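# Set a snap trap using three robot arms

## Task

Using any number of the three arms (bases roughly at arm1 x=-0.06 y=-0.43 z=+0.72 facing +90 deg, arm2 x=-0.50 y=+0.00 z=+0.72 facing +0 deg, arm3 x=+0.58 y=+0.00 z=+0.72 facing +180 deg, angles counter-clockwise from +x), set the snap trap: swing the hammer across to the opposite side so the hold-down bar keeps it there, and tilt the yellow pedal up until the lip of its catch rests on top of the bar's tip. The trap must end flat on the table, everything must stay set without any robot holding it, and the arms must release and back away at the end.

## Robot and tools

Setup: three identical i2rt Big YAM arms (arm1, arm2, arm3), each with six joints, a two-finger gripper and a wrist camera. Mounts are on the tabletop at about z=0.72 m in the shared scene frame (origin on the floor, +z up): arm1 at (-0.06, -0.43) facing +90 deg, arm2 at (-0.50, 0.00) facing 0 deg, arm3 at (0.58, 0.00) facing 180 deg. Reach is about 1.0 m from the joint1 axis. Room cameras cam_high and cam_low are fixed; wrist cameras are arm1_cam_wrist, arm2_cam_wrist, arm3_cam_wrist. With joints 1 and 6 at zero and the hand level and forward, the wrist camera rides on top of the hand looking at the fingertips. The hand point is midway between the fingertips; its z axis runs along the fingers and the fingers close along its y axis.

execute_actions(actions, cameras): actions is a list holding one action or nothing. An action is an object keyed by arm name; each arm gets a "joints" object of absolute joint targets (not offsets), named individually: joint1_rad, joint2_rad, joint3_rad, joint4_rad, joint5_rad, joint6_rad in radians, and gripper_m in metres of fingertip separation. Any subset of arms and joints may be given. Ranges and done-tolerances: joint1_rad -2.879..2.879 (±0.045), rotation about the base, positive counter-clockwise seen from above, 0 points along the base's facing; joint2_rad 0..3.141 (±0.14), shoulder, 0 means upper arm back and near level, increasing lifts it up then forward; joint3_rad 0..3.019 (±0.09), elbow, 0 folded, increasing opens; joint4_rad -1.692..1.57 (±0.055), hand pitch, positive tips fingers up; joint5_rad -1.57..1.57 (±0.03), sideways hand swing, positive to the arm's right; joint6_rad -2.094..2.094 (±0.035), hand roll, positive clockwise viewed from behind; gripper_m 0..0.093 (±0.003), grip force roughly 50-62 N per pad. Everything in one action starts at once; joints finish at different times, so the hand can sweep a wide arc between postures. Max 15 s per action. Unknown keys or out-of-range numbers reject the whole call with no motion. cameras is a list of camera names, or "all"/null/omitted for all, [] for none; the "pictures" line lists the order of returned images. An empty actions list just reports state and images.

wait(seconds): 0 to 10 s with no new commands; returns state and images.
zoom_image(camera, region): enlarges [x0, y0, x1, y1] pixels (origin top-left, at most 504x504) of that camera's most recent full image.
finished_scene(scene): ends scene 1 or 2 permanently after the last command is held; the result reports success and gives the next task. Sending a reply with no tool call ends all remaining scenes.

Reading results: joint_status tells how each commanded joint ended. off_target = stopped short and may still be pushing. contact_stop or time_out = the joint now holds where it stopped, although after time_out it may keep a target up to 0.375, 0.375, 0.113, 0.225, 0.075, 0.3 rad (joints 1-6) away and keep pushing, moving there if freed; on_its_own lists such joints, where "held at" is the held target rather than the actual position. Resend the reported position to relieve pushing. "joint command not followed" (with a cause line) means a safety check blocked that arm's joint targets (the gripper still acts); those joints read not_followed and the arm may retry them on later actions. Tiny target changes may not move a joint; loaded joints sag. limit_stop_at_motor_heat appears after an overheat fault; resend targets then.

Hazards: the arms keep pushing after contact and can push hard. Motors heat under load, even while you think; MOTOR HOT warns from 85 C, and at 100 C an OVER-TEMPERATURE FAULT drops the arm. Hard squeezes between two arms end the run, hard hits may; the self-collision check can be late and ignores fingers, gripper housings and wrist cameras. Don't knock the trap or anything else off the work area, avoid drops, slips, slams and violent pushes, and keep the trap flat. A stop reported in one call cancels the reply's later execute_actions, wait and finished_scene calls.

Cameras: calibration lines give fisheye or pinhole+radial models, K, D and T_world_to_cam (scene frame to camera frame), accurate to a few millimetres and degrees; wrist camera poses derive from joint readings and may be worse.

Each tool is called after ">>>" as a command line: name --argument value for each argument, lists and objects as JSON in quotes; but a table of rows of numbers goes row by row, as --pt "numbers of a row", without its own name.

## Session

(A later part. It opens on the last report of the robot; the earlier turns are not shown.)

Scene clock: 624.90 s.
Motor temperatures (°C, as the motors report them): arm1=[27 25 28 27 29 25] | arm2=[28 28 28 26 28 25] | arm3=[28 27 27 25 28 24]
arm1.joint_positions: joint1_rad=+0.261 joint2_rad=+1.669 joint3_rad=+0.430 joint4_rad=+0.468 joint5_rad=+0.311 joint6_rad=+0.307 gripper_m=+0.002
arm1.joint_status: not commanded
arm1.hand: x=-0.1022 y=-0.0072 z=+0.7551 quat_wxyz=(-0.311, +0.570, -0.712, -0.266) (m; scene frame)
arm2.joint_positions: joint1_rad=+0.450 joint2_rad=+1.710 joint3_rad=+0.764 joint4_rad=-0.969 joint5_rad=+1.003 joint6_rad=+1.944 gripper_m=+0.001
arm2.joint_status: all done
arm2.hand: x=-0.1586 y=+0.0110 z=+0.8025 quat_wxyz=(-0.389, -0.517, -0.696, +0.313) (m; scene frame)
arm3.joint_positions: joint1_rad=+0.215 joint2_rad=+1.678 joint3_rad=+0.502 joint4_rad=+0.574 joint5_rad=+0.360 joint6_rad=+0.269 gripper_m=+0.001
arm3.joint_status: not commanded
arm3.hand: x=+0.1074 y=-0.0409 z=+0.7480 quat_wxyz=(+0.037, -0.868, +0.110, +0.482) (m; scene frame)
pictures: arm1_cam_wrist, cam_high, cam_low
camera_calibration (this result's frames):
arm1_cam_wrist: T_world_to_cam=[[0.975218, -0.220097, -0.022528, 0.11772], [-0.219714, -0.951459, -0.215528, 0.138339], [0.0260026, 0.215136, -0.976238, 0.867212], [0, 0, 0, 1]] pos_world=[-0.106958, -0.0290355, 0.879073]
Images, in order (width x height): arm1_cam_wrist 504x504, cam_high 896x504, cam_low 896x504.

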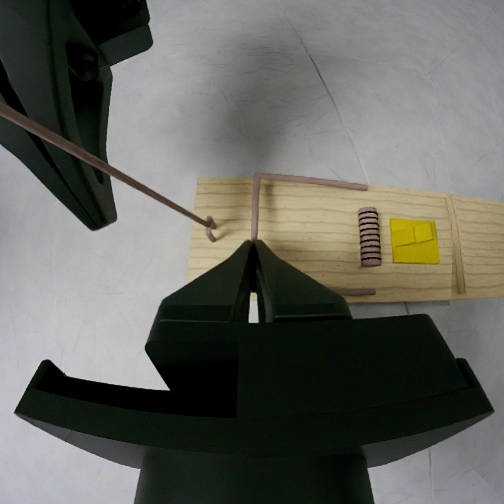

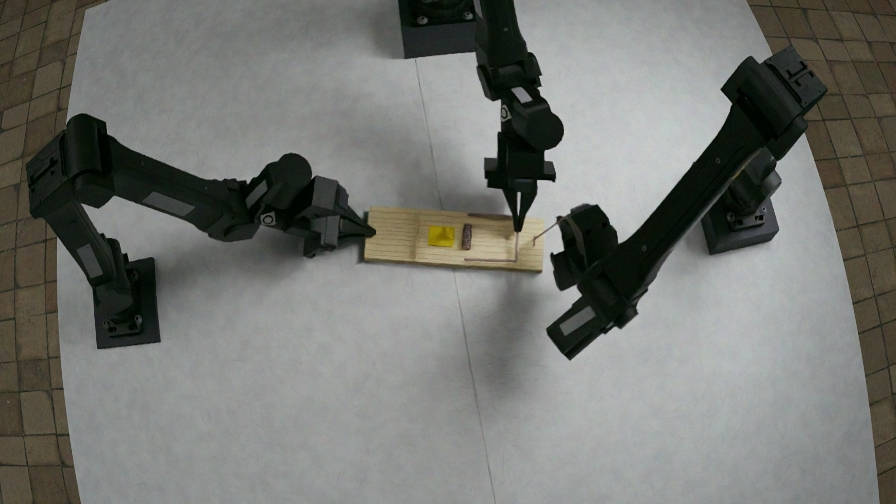

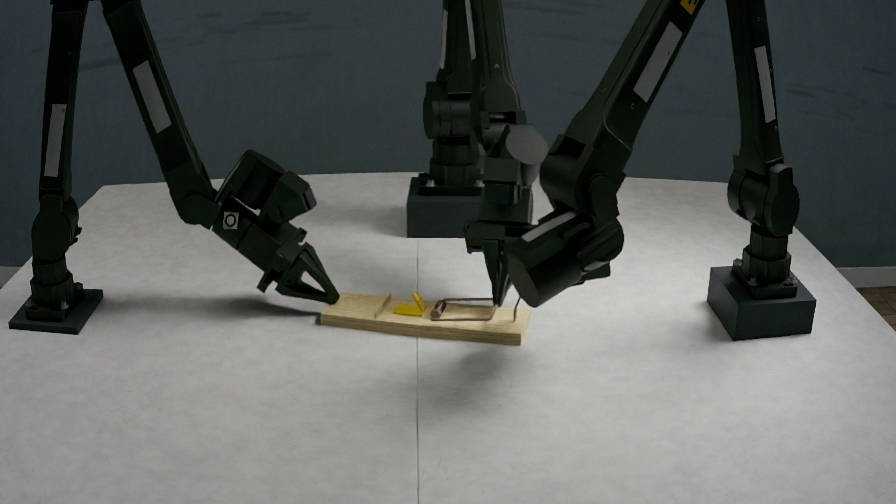

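>>> execute_actions --actions '[{"arm2":{"joints":{"joint1_rad":0.37,"joint2_rad":1.79,"joint3_rad":0.893,"joint4_rad":-1.02}}}]' --cameras '["cam_high","cam_low","arm1_cam_wrist"]'

Scene clock: 636.33 s.
Motor temperatures (°C, as the motors report them): arm1=[27 25 28 27 29 25] | arm2=[28 28 29 26 28 25] | arm3=[28 27 27 25 28 24]
arm1.joint_positions: joint1_rad=+0.261 joint2_rad=+1.669 joint3_rad=+0.430 joint4_rad=+0.468 joint5_rad=+0.311 joint6_rad=+0.307 gripper_m=+0.002
arm1.joint_status: not commanded
arm1.hand: x=-0.1022 y=-0.0072 z=+0.7551 quat_wxyz=(-0.311, +0.570, -0.712, -0.266) (m; scene frame)
arm2.joint_positions: joint1_rad=+0.366 joint2_rad=+1.775 joint3_rad=+0.876 joint4_rad=-1.009 joint5_rad=+1.003 joint6_rad=+1.944 gripper_m=+0.001
arm2.joint_status: all done
arm2.hand: x=-0.1230 y=-0.0026 z=+0.8041 quat_wxyz=(-0.377, -0.547, -0.673, +0.326) (m; scene frame)
arm3.joint_positions: joint1_rad=+0.215 joint2_rad=+1.678 joint3_rad=+0.502 joint4_rad=+0.574 joint5_rad=+0.360 joint6_rad=+0.269 gripper_m=+0.001
arm3.joint_status: not commanded
arm3.hand: x=+0.1074 y=-0.0409 z=+0.7480 quat_wxyz=(+0.037, -0.868, +0.110, +0.482) (m; scene frame)
pictures: arm1_cam_wrist, cam_high, cam_low
camera_calibration (this result's frames):
arm1_cam_wrist: T_world_to_cam=[[0.975218, -0.220097, -0.022528, 0.11772], [-0.219714, -0.951459, -0.215528, 0.138339], [0.0260026, 0.215136, -0.976238, 0.867212], [0, 0, 0, 1]] pos_world=[-0.106958, -0.0290355, 0.879073]
Images, in order (width x height): arm1_cam_wrist 504x504, cam_high 896x504, cam_low 896x504.

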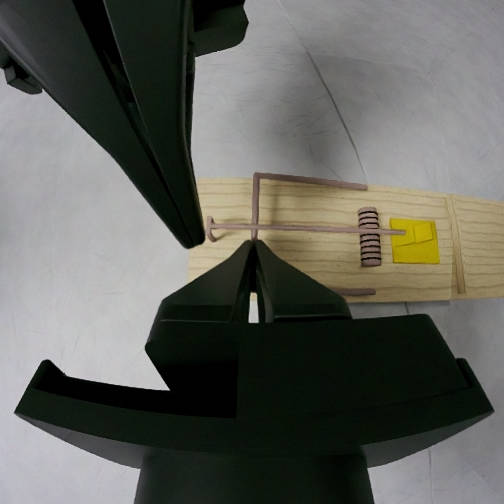

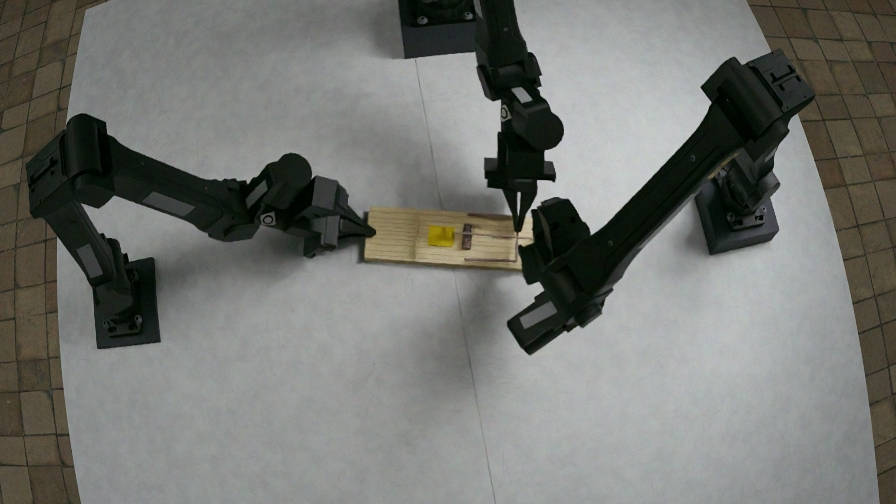

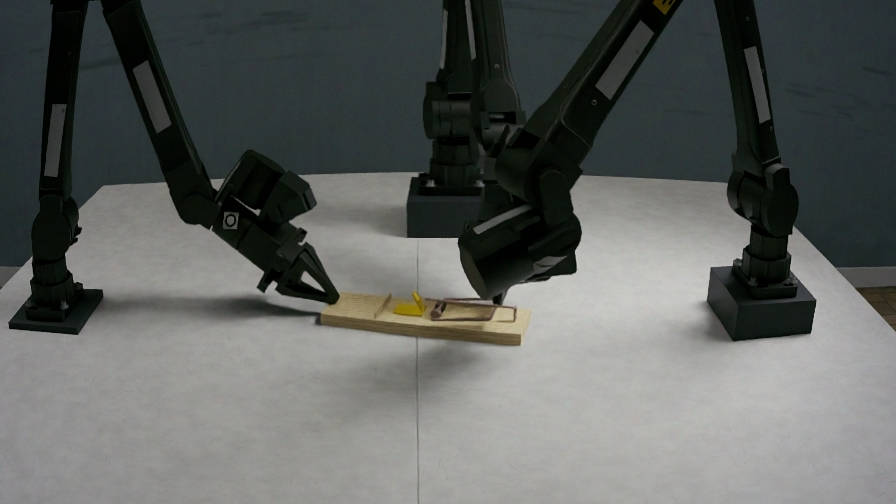

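>>> execute_actions --actions '[{"arm2":{"joints":{"joint1_rad":0.6,"joint2_rad":1.3,"joint3_rad":0.7}},"arm3":{"joints":{"joint1_rad":0.128,"joint2_rad":1.67,"joint3_rad":0.78,"joint4_rad":0.33,"joint5_rad":0.285,"joint6_rad":0.2}}}]' --cameras '["cam_low","arm3_cam_wrist","cam_high"]'

>>> zoom_image --camera "cam_low" --region '[360, 250, 540, 350]'

Scene clock: 651.80 s.
Motor temperatures (°C, as the motors report them): arm1=[27 25 28 27 29 25] | arm2=[28 28 29 26 28 25] | arm3=[28 27 27 25 28 24]
arm1.joint_positions: joint1_rad=+0.261 joint2_rad=+1.669 joint3_rad=+0.430 joint4_rad=+0.468 joint5_rad=+0.311 joint6_rad=+0.307 gripper_m=+0.002
arm1.joint_status: not commanded
arm1.hand: x=-0.1022 y=-0.0072 z=+0.7551 quat_wxyz=(-0.311, +0.570, -0.712, -0.266) (m; scene frame)
arm2.joint_positions: joint1_rad=+0.608 joint2_rad=+1.293 joint3_rad=+0.699 joint4_rad=-1.013 joint5_rad=+1.002 joint6_rad=+1.944 gripper_m=+0.001
arm2.joint_status: all done
arm2.hand: x=-0.1762 y=+0.0565 z=+0.9058 quat_wxyz=(-0.456, -0.527, -0.700, +0.154) (m; scene frame)
arm3.joint_positions: joint1_rad=+0.133 joint2_rad=+1.672 joint3_rad=+0.751 joint4_rad=+0.340 joint5_rad=+0.286 joint6_rad=+0.212 gripper_m=+0.001
arm3.joint_status: all done
arm3.hand: x=+0.0201 y=-0.0247 z=+0.7985 quat_wxyz=(+0.036, -0.868, +0.106, +0.484) (m; scene frame)
pictures: arm3_cam_wrist, cam_high, cam_low
camera_calibration (this result's frames):
arm3_cam_wrist: T_world_to_cam=[[0.227165, 0.973372, -0.0307099, 0.0430556], [0.899494, -0.2218, -0.376451, 0.286018], [-0.373238, 0.057893, -0.925927, 0.871709], [0, 0, 0, 1]] pos_world=[0.0583027, -0.028936, 0.916133]
Images, in order (width x height): arm3_cam_wrist 504x504, cam_high 896x504, cam_low 896x504.

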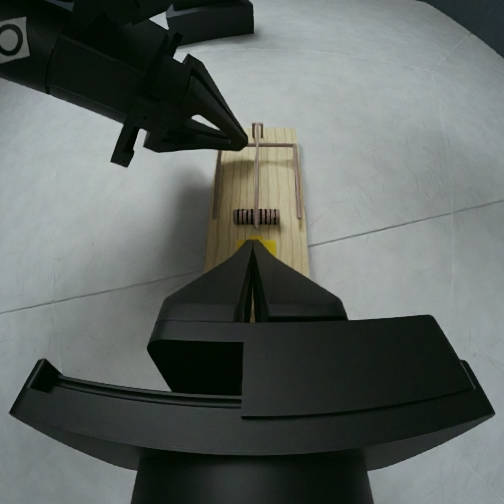

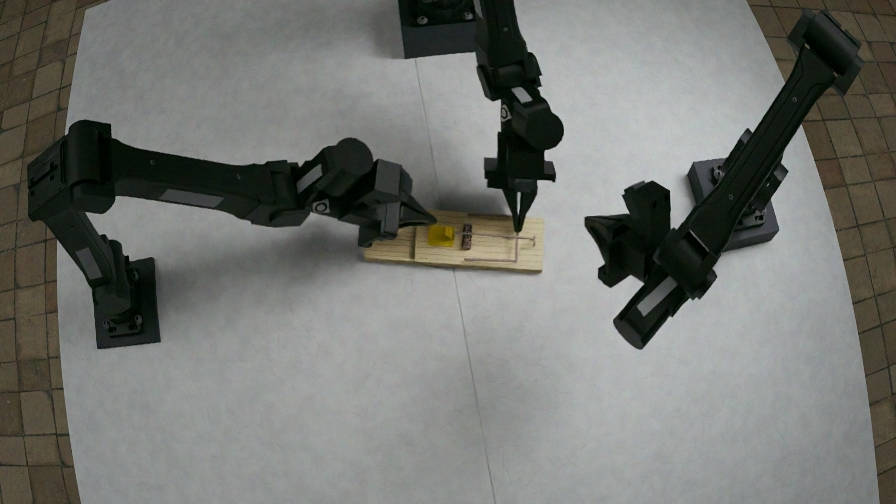

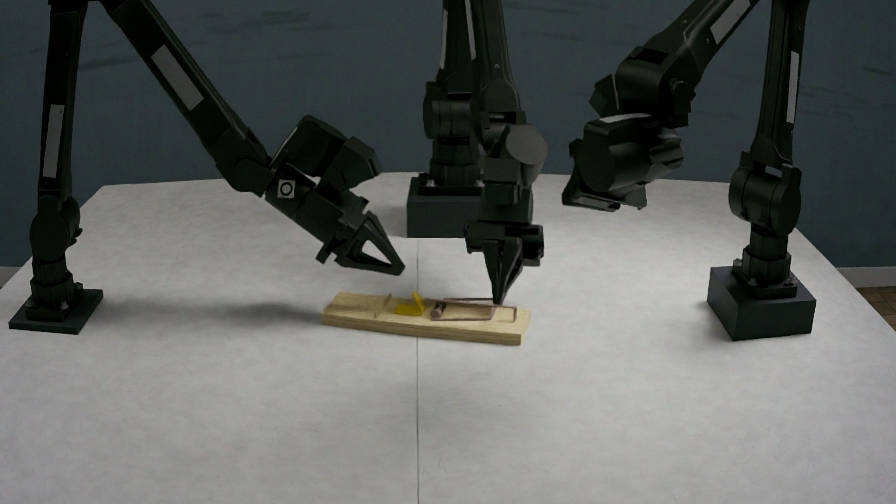

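Region (360, 250, 540, 350) of cam_low's 896x504 image, scaled by 2.800, with more detail than that image has.

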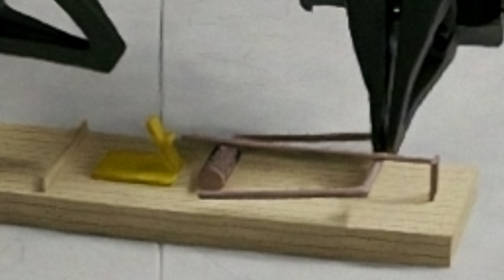

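>>> execute_actions --actions '[{"arm1":{"joints":{"joint2_rad":1.79,"joint4_rad":0.43}},"arm3":{"joints":{"joint2_rad":1.73}}}]' --cameras '["cam_low"]'

>>> zoom_image --camera "cam_low" --region '[360, 250, 540, 350]'

Scene clock: 662.97 s.
Motor temperatures (°C, as the motors report them): arm1=[27 25 28 27 29 25] | arm2=[28 28 30 26 28 25] | arm3=[28 27 28 25 28 24]
arm1.joint_positions: joint1_rad=+0.261 joint2_rad=+1.704 joint3_rad=+0.439 joint4_rad=+0.477 joint5_rad=+0.312 joint6_rad=+0.307 gripper_m=+0.002
arm1.joint_status: all done
arm1.hand: x=-0.1024 y=-0.0069 z=+0.7453 quat_wxyz=(-0.308, +0.573, -0.714, -0.259) (m; scene frame)
arm2.joint_positions: joint1_rad=+0.608 joint2_rad=+1.293 joint3_rad=+0.699 joint4_rad=-1.013 joint5_rad=+1.002 joint6_rad=+1.944 gripper_m=+0.001
arm2.joint_status: not commanded
arm2.hand: x=-0.1762 y=+0.0565 z=+0.9058 quat_wxyz=(-0.456, -0.527, -0.700, +0.154) (m; scene frame)
arm3.joint_positions: joint1_rad=+0.133 joint2_rad=+1.739 joint3_rad=+0.751 joint4_rad=+0.337 joint5_rad=+0.286 joint6_rad=+0.212 gripper_m=+0.001
arm3.joint_status: all done
arm3.hand: x=+0.0261 y=-0.0245 z=+0.7621 quat_wxyz=(+0.044, -0.884, +0.102, +0.454) (m; scene frame)
pictures: cam_low
Images, in order (width x height): cam_low 896x504.

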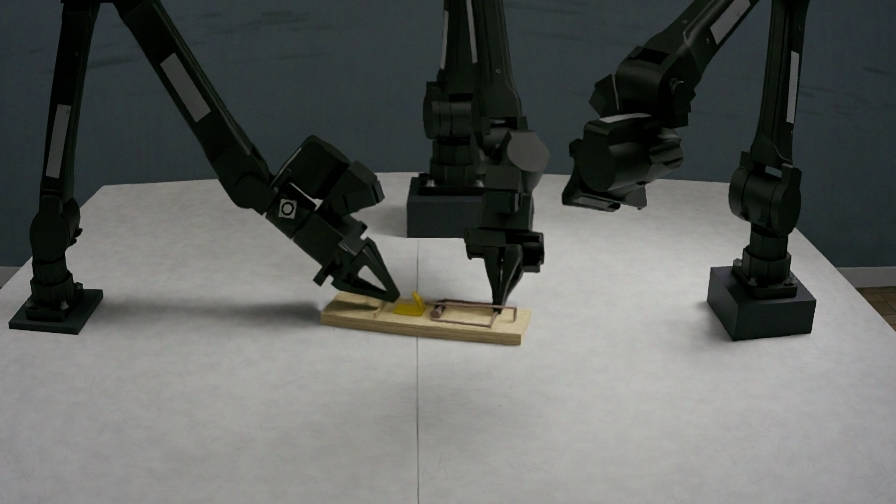

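Region (360, 250, 540, 350) of cam_low's 896x504 image, scaled by 2.800, with more detail than that image has.

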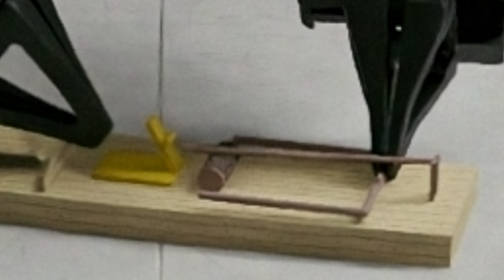

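>>> execute_actions --actions '[{"arm3":{"joints":{"joint1_rad":0.11,"joint2_rad":1.765,"joint3_rad":0.845}}}]' --cameras '["cam_low"]'

>>> zoom_image --camera "cam_low" --region '[360, 250, 540, 350]'

Scene clock: 673.13 s.
Motor temperatures (°C, as the motors report them): arm1=[27 25 28 27 29 25] | arm2=[28 28 30 26 28 25] | arm3=[28 28 29 25 28 24]
arm1.joint_positions: joint1_rad=+0.261 joint2_rad=+1.704 joint3_rad=+0.439 joint4_rad=+0.477 joint5_rad=+0.312 joint6_rad=+0.307 gripper_m=+0.002
arm1.joint_status: not commanded
arm1.hand: x=-0.1024 y=-0.0069 z=+0.7453 quat_wxyz=(-0.308, +0.573, -0.714, -0.259) (m; scene frame)
arm2.joint_positions: joint1_rad=+0.608 joint2_rad=+1.293 joint3_rad=+0.699 joint4_rad=-1.013 joint5_rad=+1.002 joint6_rad=+1.944 gripper_m=+0.001
arm2.joint_status: not commanded
arm2.hand: x=-0.1762 y=+0.0565 z=+0.9058 quat_wxyz=(-0.456, -0.527, -0.700, +0.154) (m; scene frame)
arm3.joint_positions: joint1_rad=+0.122 joint2_rad=+1.767 joint3_rad=+0.803 joint4_rad=+0.337 joint5_rad=+0.286 joint6_rad=+0.212 gripper_m=+0.001
arm3.joint_status: all done
arm3.hand: x=+0.0046 y=-0.0211 z=+0.7686 quat_wxyz=(+0.044, -0.878, +0.108, +0.464) (m; scene frame)
pictures: cam_low
Images, in order (width x height): cam_low 896x504.

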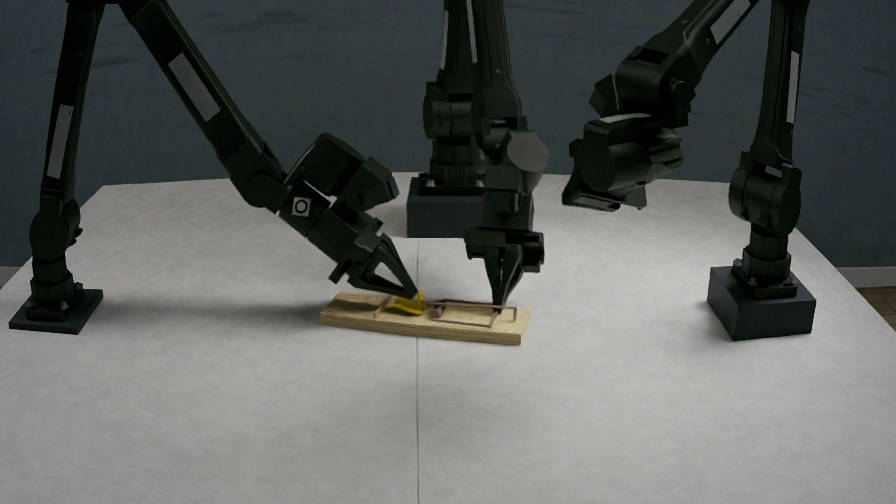

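Region (360, 250, 540, 350) of cam_low's 896x504 image, scaled by 2.800, with more detail than that image has.

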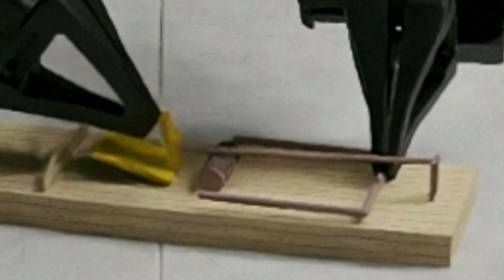

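>>> execute_actions --actions '[{"arm3":{"joints":{"joint3_rad":0.868}}}]' --cameras '["cam_low","arm1_cam_wrist"]'

>>> zoom_image --camera "cam_low" --region '[380, 270, 480, 330]'

Scene clock: 678.17 s.
Motor temperatures (°C, as the motors report them): arm1=[27 25 28 27 29 25] | arm2=[28 28 30 26 28 25] | arm3=[28 28 29 25 28 24]
arm1.joint_positions: joint1_rad=+0.261 joint2_rad=+1.704 joint3_rad=+0.439 joint4_rad=+0.477 joint5_rad=+0.312 joint6_rad=+0.307 gripper_m=+0.002
arm1.joint_status: not commanded
arm1.hand: x=-0.1024 y=-0.0069 z=+0.7453 quat_wxyz=(-0.308, +0.573, -0.714, -0.259) (m; scene frame)
arm2.joint_positions: joint1_rad=+0.608 joint2_rad=+1.293 joint3_rad=+0.699 joint4_rad=-1.013 joint5_rad=+1.002 joint6_rad=+1.944 gripper_m=+0.001
arm2.joint_status: not commanded
arm2.hand: x=-0.1762 y=+0.0565 z=+0.9058 quat_wxyz=(-0.456, -0.527, -0.700, +0.154) (m; scene frame)
arm3.joint_positions: joint1_rad=+0.122 joint2_rad=+1.767 joint3_rad=+0.822 joint4_rad=+0.337 joint5_rad=+0.286 joint6_rad=+0.212 gripper_m=+0.001
arm3.joint_status: all done
arm3.hand: x=-0.0036 y=-0.0220 z=+0.7762 quat_wxyz=(+0.042, -0.874, +0.109, +0.472) (m; scene frame)
pictures: arm1_cam_wrist, cam_low
camera_calibration (this result's frames):
arm1_cam_wrist: T_world_to_cam=[[0.975303, -0.220384, -0.0146363, 0.111917], [-0.218789, -0.954922, -0.200638, 0.125459], [0.030241, 0.198885, -0.979556, 0.860292], [0, 0, 0, 1]] pos_world=[-0.10772, -0.0266314, 0.869515]
Images, in order (width x height): arm1_cam_wrist 504x504, cam_low 896x504.

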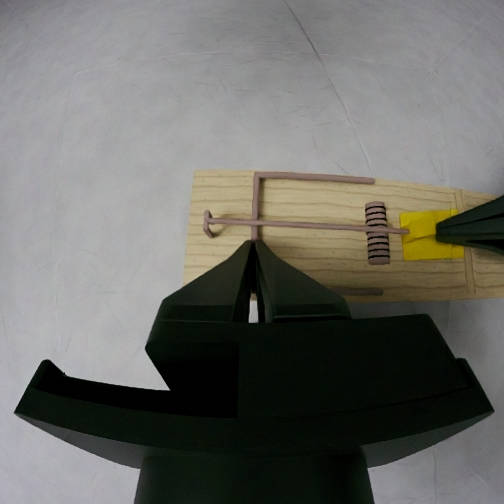

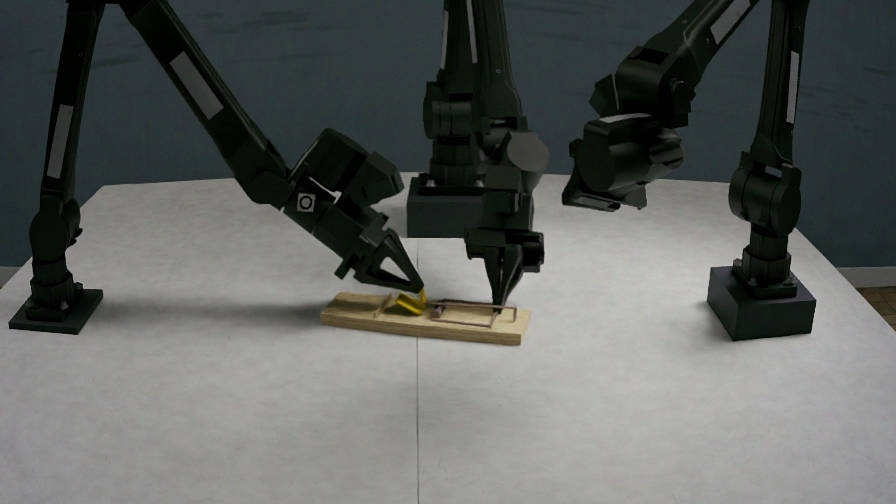

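Region (380, 270, 480, 330) of cam_low's 896x504 image, scaled by 5.040, with more detail than that image has; it fills the top 302 rows of this view, and the rest is white.

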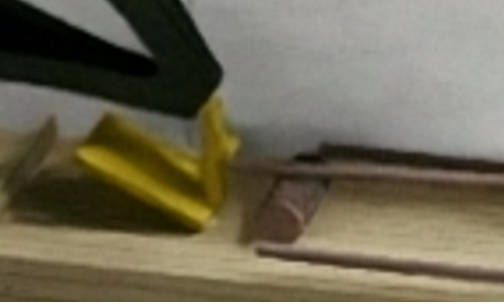

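>>> execute_actions --actions '[{"arm3":{"joints":{"joint3_rad":0.91,"joint4_rad":0.228,"joint1_rad":0.10}}}]' --cameras '["cam_low"]'

>>> zoom_image --camera "cam_low" --region '[380, 270, 480, 330]'

Scene clock: 688.73 s.
Motor temperatures (°C, as the motors report them): arm1=[27 25 28 27 29 25] | arm2=[28 28 30 26 28 25] | arm3=[28 28 30 25 28 24]
arm1.joint_positions: joint1_rad=+0.261 joint2_rad=+1.704 joint3_rad=+0.439 joint4_rad=+0.477 joint5_rad=+0.312 joint6_rad=+0.307 gripper_m=+0.002
arm1.joint_status: not commanded
arm1.hand: x=-0.1024 y=-0.0069 z=+0.7453 quat_wxyz=(-0.308, +0.573, -0.714, -0.259) (m; scene frame)
arm2.joint_positions: joint1_rad=+0.608 joint2_rad=+1.293 joint3_rad=+0.699 joint4_rad=-1.013 joint5_rad=+1.002 joint6_rad=+1.944 gripper_m=+0.001
arm2.joint_status: not commanded
arm2.hand: x=-0.1762 y=+0.0565 z=+0.9058 quat_wxyz=(-0.456, -0.527, -0.700, +0.154) (m; scene frame)
arm3.joint_positions: joint1_rad=+0.115 joint2_rad=+1.762 joint3_rad=+0.860 joint4_rad=+0.242 joint5_rad=+0.286 joint6_rad=+0.212 gripper_m=+0.001
arm3.joint_status: all done
arm3.hand: x=-0.0079 y=-0.0185 z=+0.7767 quat_wxyz=(+0.049, -0.885, +0.109, +0.450) (m; scene frame)
pictures: cam_low
Images, in order (width x height): cam_low 896x504.

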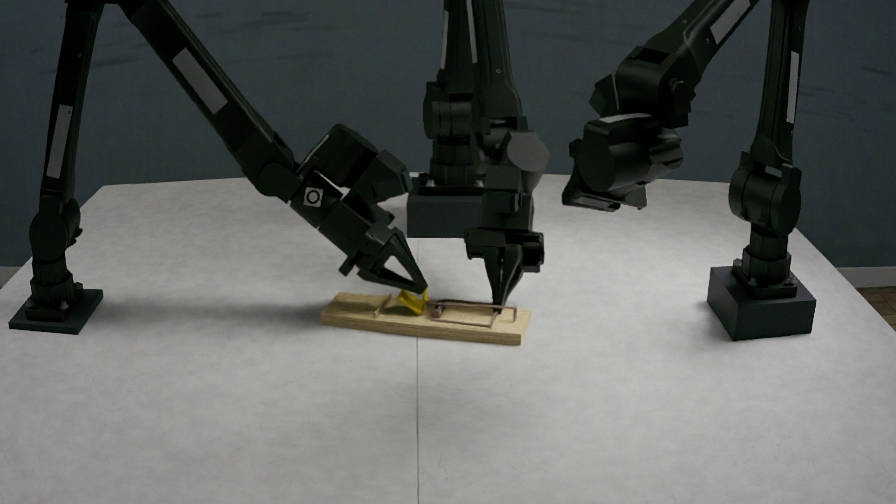

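Region (380, 270, 480, 330) of cam_low's 896x504 image, scaled by 5.040, with more detail than that image has; it fills the top 302 rows of this view, and the rest is white.

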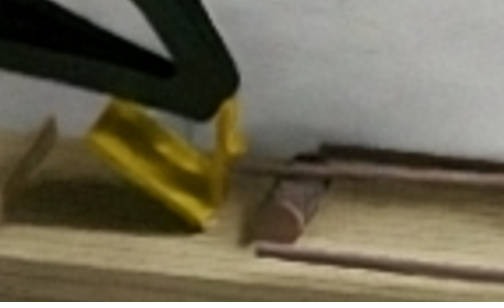

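Lip is over the tip. Ease the hammer up.

>>> execute_actions --actions '[{"arm1":{"joints":{"joint2_rad":1.70}}}]' --cameras '["cam_low"]'

>>> zoom_image --camera "cam_low" --region '[380, 270, 530, 340]'

Scene clock: 696.27 s.
Motor temperatures (°C, as the motors report them): arm1=[27 25 28 27 29 25] | arm2=[28 28 30 26 28 25] | arm3=[28 28 30 25 28 24]
arm1.joint_positions: joint1_rad=+0.260 joint2_rad=+1.669 joint3_rad=+0.430 joint4_rad=+0.467 joint5_rad=+0.308 joint6_rad=+0.307 gripper_m=+0.002
arm1.joint_status: all done
arm1.hand: x=-0.1025 y=-0.0072 z=+0.7550 quat_wxyz=(-0.310, +0.571, -0.712, -0.267) (m; scene frame)
arm2.joint_positions: joint1_rad=+0.608 joint2_rad=+1.293 joint3_rad=+0.699 joint4_rad=-1.013 joint5_rad=+1.002 joint6_rad=+1.944 gripper_m=+0.001
arm2.joint_status: not commanded
arm2.hand: x=-0.1762 y=+0.0565 z=+0.9058 quat_wxyz=(-0.456, -0.527, -0.700, +0.154) (m; scene frame)
arm3.joint_positions: joint1_rad=+0.115 joint2_rad=+1.762 joint3_rad=+0.861 joint4_rad=+0.241 joint5_rad=+0.286 joint6_rad=+0.212 gripper_m=+0.001
arm3.joint_status: not commanded
arm3.hand: x=-0.0080 y=-0.0186 z=+0.7768 quat_wxyz=(+0.048, -0.885, +0.109, +0.450) (m; scene frame)
pictures: cam_low
Images, in order (width x height): cam_low 896x504.

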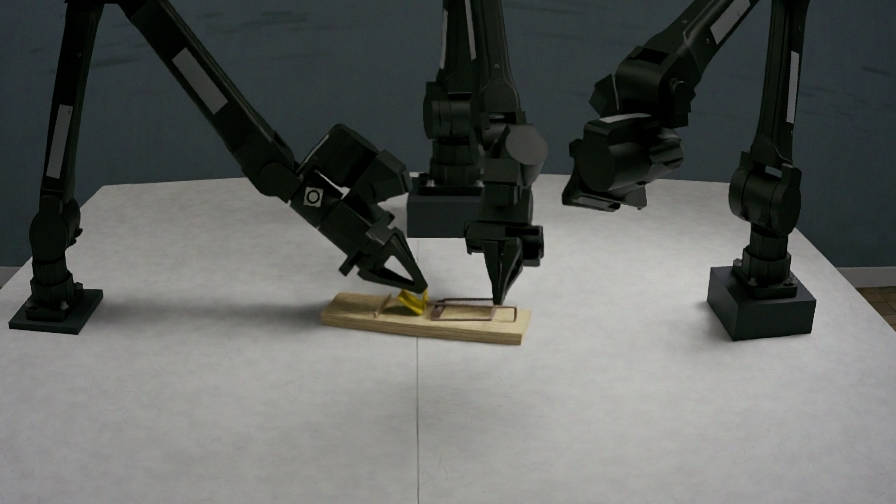

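Region (380, 270, 530, 340) of cam_low's 896x504 image, scaled by 3.360, with more detail than that image has; it fills the top 235 rows of this view, and the rest is white.

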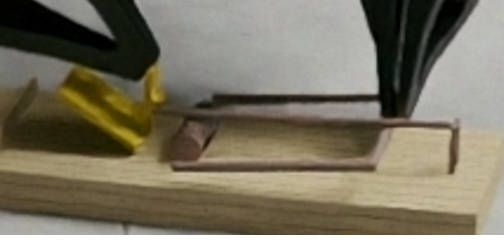

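>>> execute_actions --actions '[{"arm1":{"joints":{"joint2_rad":1.665,"joint3_rad":0.43,"joint4_rad":0.467,"gripper_m":0.012}}}]' --cameras '["cam_low"]'

>>> execute_actions --actions '[{"arm1":{"joints":{"joint2_rad":1.45,"joint3_rad":0.36}},"arm3":{"joints":{"joint2_rad":1.6}}}]' --cameras '["cam_low"]'

Scene clock: 707.37 s.
Motor temperatures (°C, as the motors report them): arm1=[27 25 28 27 29 25] | arm2=[28 28 30 26 28 25] | arm3=[28 28 31 25 28 24]
arm1.joint_positions: joint1_rad=+0.253 joint2_rad=+1.668 joint3_rad=+0.430 joint4_rad=+0.467 joint5_rad=+0.309 joint6_rad=+0.307 gripper_m=+0.012
arm1.joint_status: all done
arm1.hand: x=-0.0995 y=-0.0068 z=+0.7554 quat_wxyz=(-0.311, +0.568, -0.714, -0.266) (m; scene frame)
arm2.joint_positions: joint1_rad=+0.608 joint2_rad=+1.293 joint3_rad=+0.699 joint4_rad=-1.013 joint5_rad=+1.002 joint6_rad=+1.944 gripper_m=+0.001
arm2.joint_status: not commanded
arm2.hand: x=-0.1762 y=+0.0565 z=+0.9058 quat_wxyz=(-0.456, -0.527, -0.700, +0.154) (m; scene frame)
arm3.joint_positions: joint1_rad=+0.115 joint2_rad=+1.762 joint3_rad=+0.861 joint4_rad=+0.241 joint5_rad=+0.286 joint6_rad=+0.212 gripper_m=+0.001
arm3.joint_status: not commanded
arm3.hand: x=-0.0079 y=-0.0186 z=+0.7767 quat_wxyz=(+0.048, -0.885, +0.109, +0.450) (m; scene frame)
pictures: cam_low
Images, in order (width x height): cam_low 896x504.

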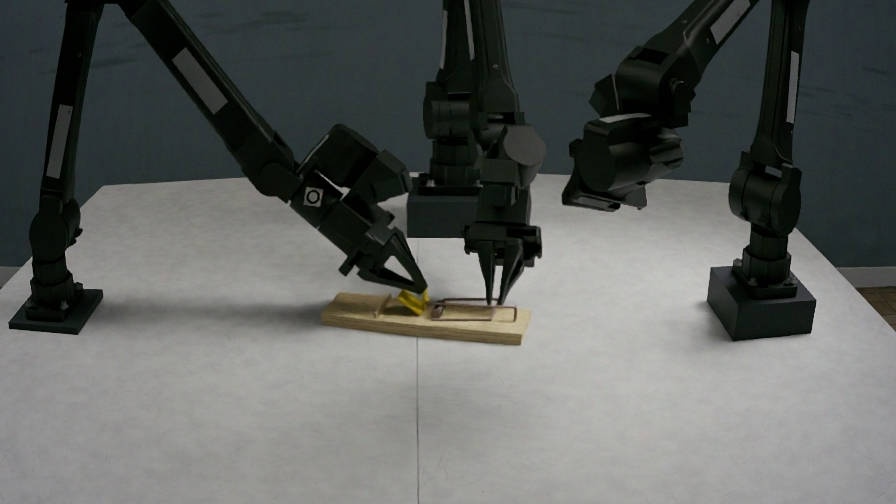

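Scene clock: 708.47 s.
Motor temperatures (°C, as the motors report them): arm1=[27 25 28 27 29 25] | arm2=[28 28 30 26 28 25] | arm3=[28 28 31 25 28 24]
arm1.joint_positions: joint1_rad=+0.242 joint2_rad=+1.445 joint3_rad=+0.360 joint4_rad=+0.467 joint5_rad=+0.313 joint6_rad=+0.307 gripper_m=+0.012
arm1.joint_status: all done
arm1.hand: x=-0.0917 y=-0.0138 z=+0.8207 quat_wxyz=(-0.345, +0.533, -0.701, -0.324) (m; scene frame)
arm2.joint_positions: joint1_rad=+0.608 joint2_rad=+1.293 joint3_rad=+0.699 joint4_rad=-1.013 joint5_rad=+1.002 joint6_rad=+1.944 gripper_m=+0.001
arm2.joint_status: not commanded
arm2.hand: x=-0.1762 y=+0.0565 z=+0.9058 quat_wxyz=(-0.456, -0.527, -0.700, +0.154) (m; scene frame)
arm3.joint_positions: joint1_rad=+0.115 joint2_rad=+1.598 joint3_rad=+0.869 joint4_rad=+0.231 joint5_rad=+0.285 joint6_rad=+0.212 gripper_m=+0.001
arm3.joint_status: all done
arm3.hand: x=-0.0163 y=-0.0177 z=+0.8721 quat_wxyz=(+0.032, -0.847, +0.118, +0.518) (m; scene frame)
pictures: cam_low
Images, in order (width x height): cam_low 896x504.

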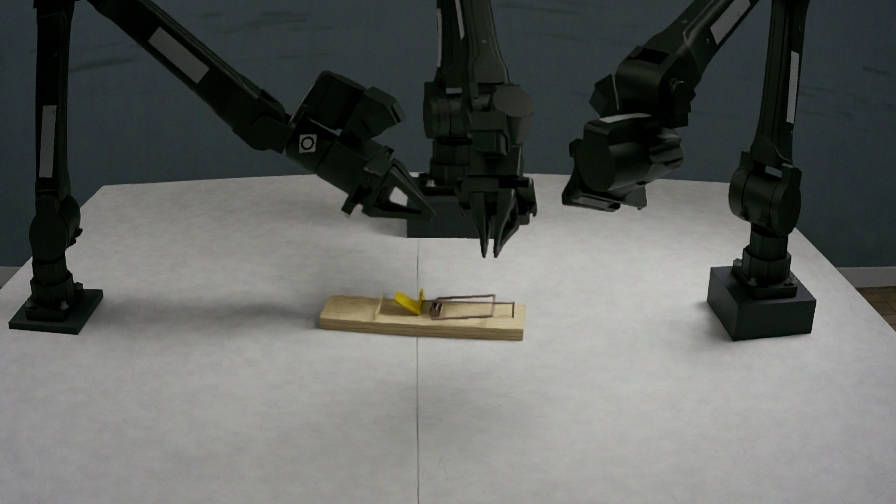

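>>> execute_actions --actions '[{"arm1":{"joints":{"joint2_rad":1.0,"joint4_rad":-0.1}},"arm3":{"joints":{"joint2_rad":1.2,"joint3_rad":0.6,"joint4_rad":-0.1}},"arm2":{"joints":{"joint2_rad":1.0}}}]' --cameras '["cam_low"]'

>>> zoom_image --camera "cam_low" --region '[300, 270, 540, 350]'

Scene clock: 716.07 s.
Motor temperatures (°C, as the motors report them): arm1=[27 25 28 27 29 25] | arm2=[28 28 31 26 28 25] | arm3=[28 28 31 25 28 24]
arm1.joint_positions: joint1_rad=+0.242 joint2_rad=+1.001 joint3_rad=+0.360 joint4_rad=-0.088 joint5_rad=+0.313 joint6_rad=+0.307 gripper_m=+0.012
arm1.joint_status: all done
arm1.hand: x=-0.0796 y=-0.0684 z=+0.8806 quat_wxyz=(-0.323, +0.555, -0.714, -0.280) (m; scene frame)
arm2.joint_positions: joint1_rad=+0.608 joint2_rad=+0.988 joint3_rad=+0.699 joint4_rad=-1.013 joint5_rad=+1.002 joint6_rad=+1.944 gripper_m=+0.001
arm2.joint_status: all done
arm2.hand: x=-0.1864 y=+0.0492 z=+0.9873 quat_wxyz=(-0.490, -0.580, -0.650, +0.025) (m; scene frame)
arm3.joint_positions: joint1_rad=+0.114 joint2_rad=+1.201 joint3_rad=+0.597 joint4_rad=-0.090 joint5_rad=+0.285 joint6_rad=+0.212 gripper_m=+0.001
arm3.joint_status: all done
arm3.hand: x=+0.1309 y=-0.0005 z=+0.8718 quat_wxyz=(+0.052, -0.893, +0.107, +0.435) (m; scene frame)
pictures: cam_low
Images, in order (width x height): cam_low 896x504.

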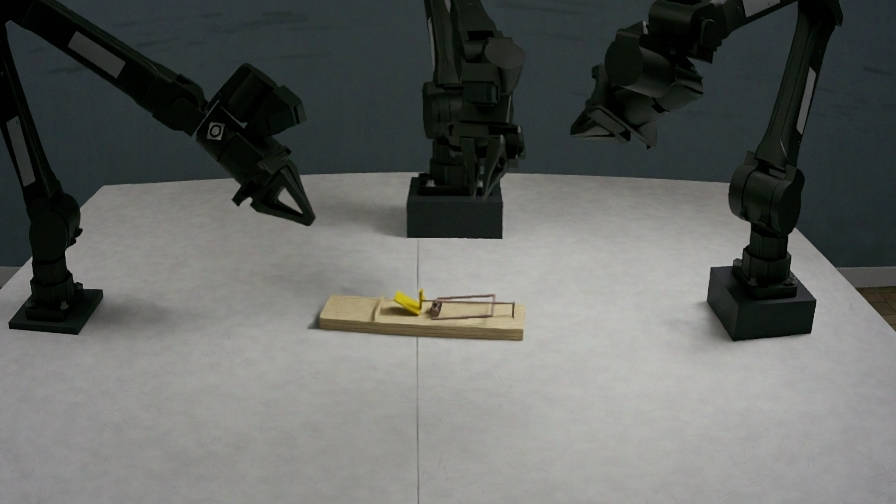

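Region (300, 270, 540, 350) of cam_low's 896x504 image, scaled by 2.100, with more detail than that image has.

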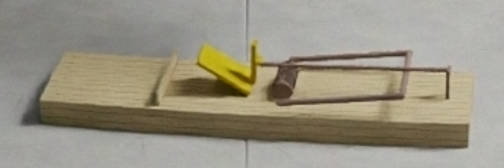

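>>> finished_scene --scene 1

The scene is finished: the task was done.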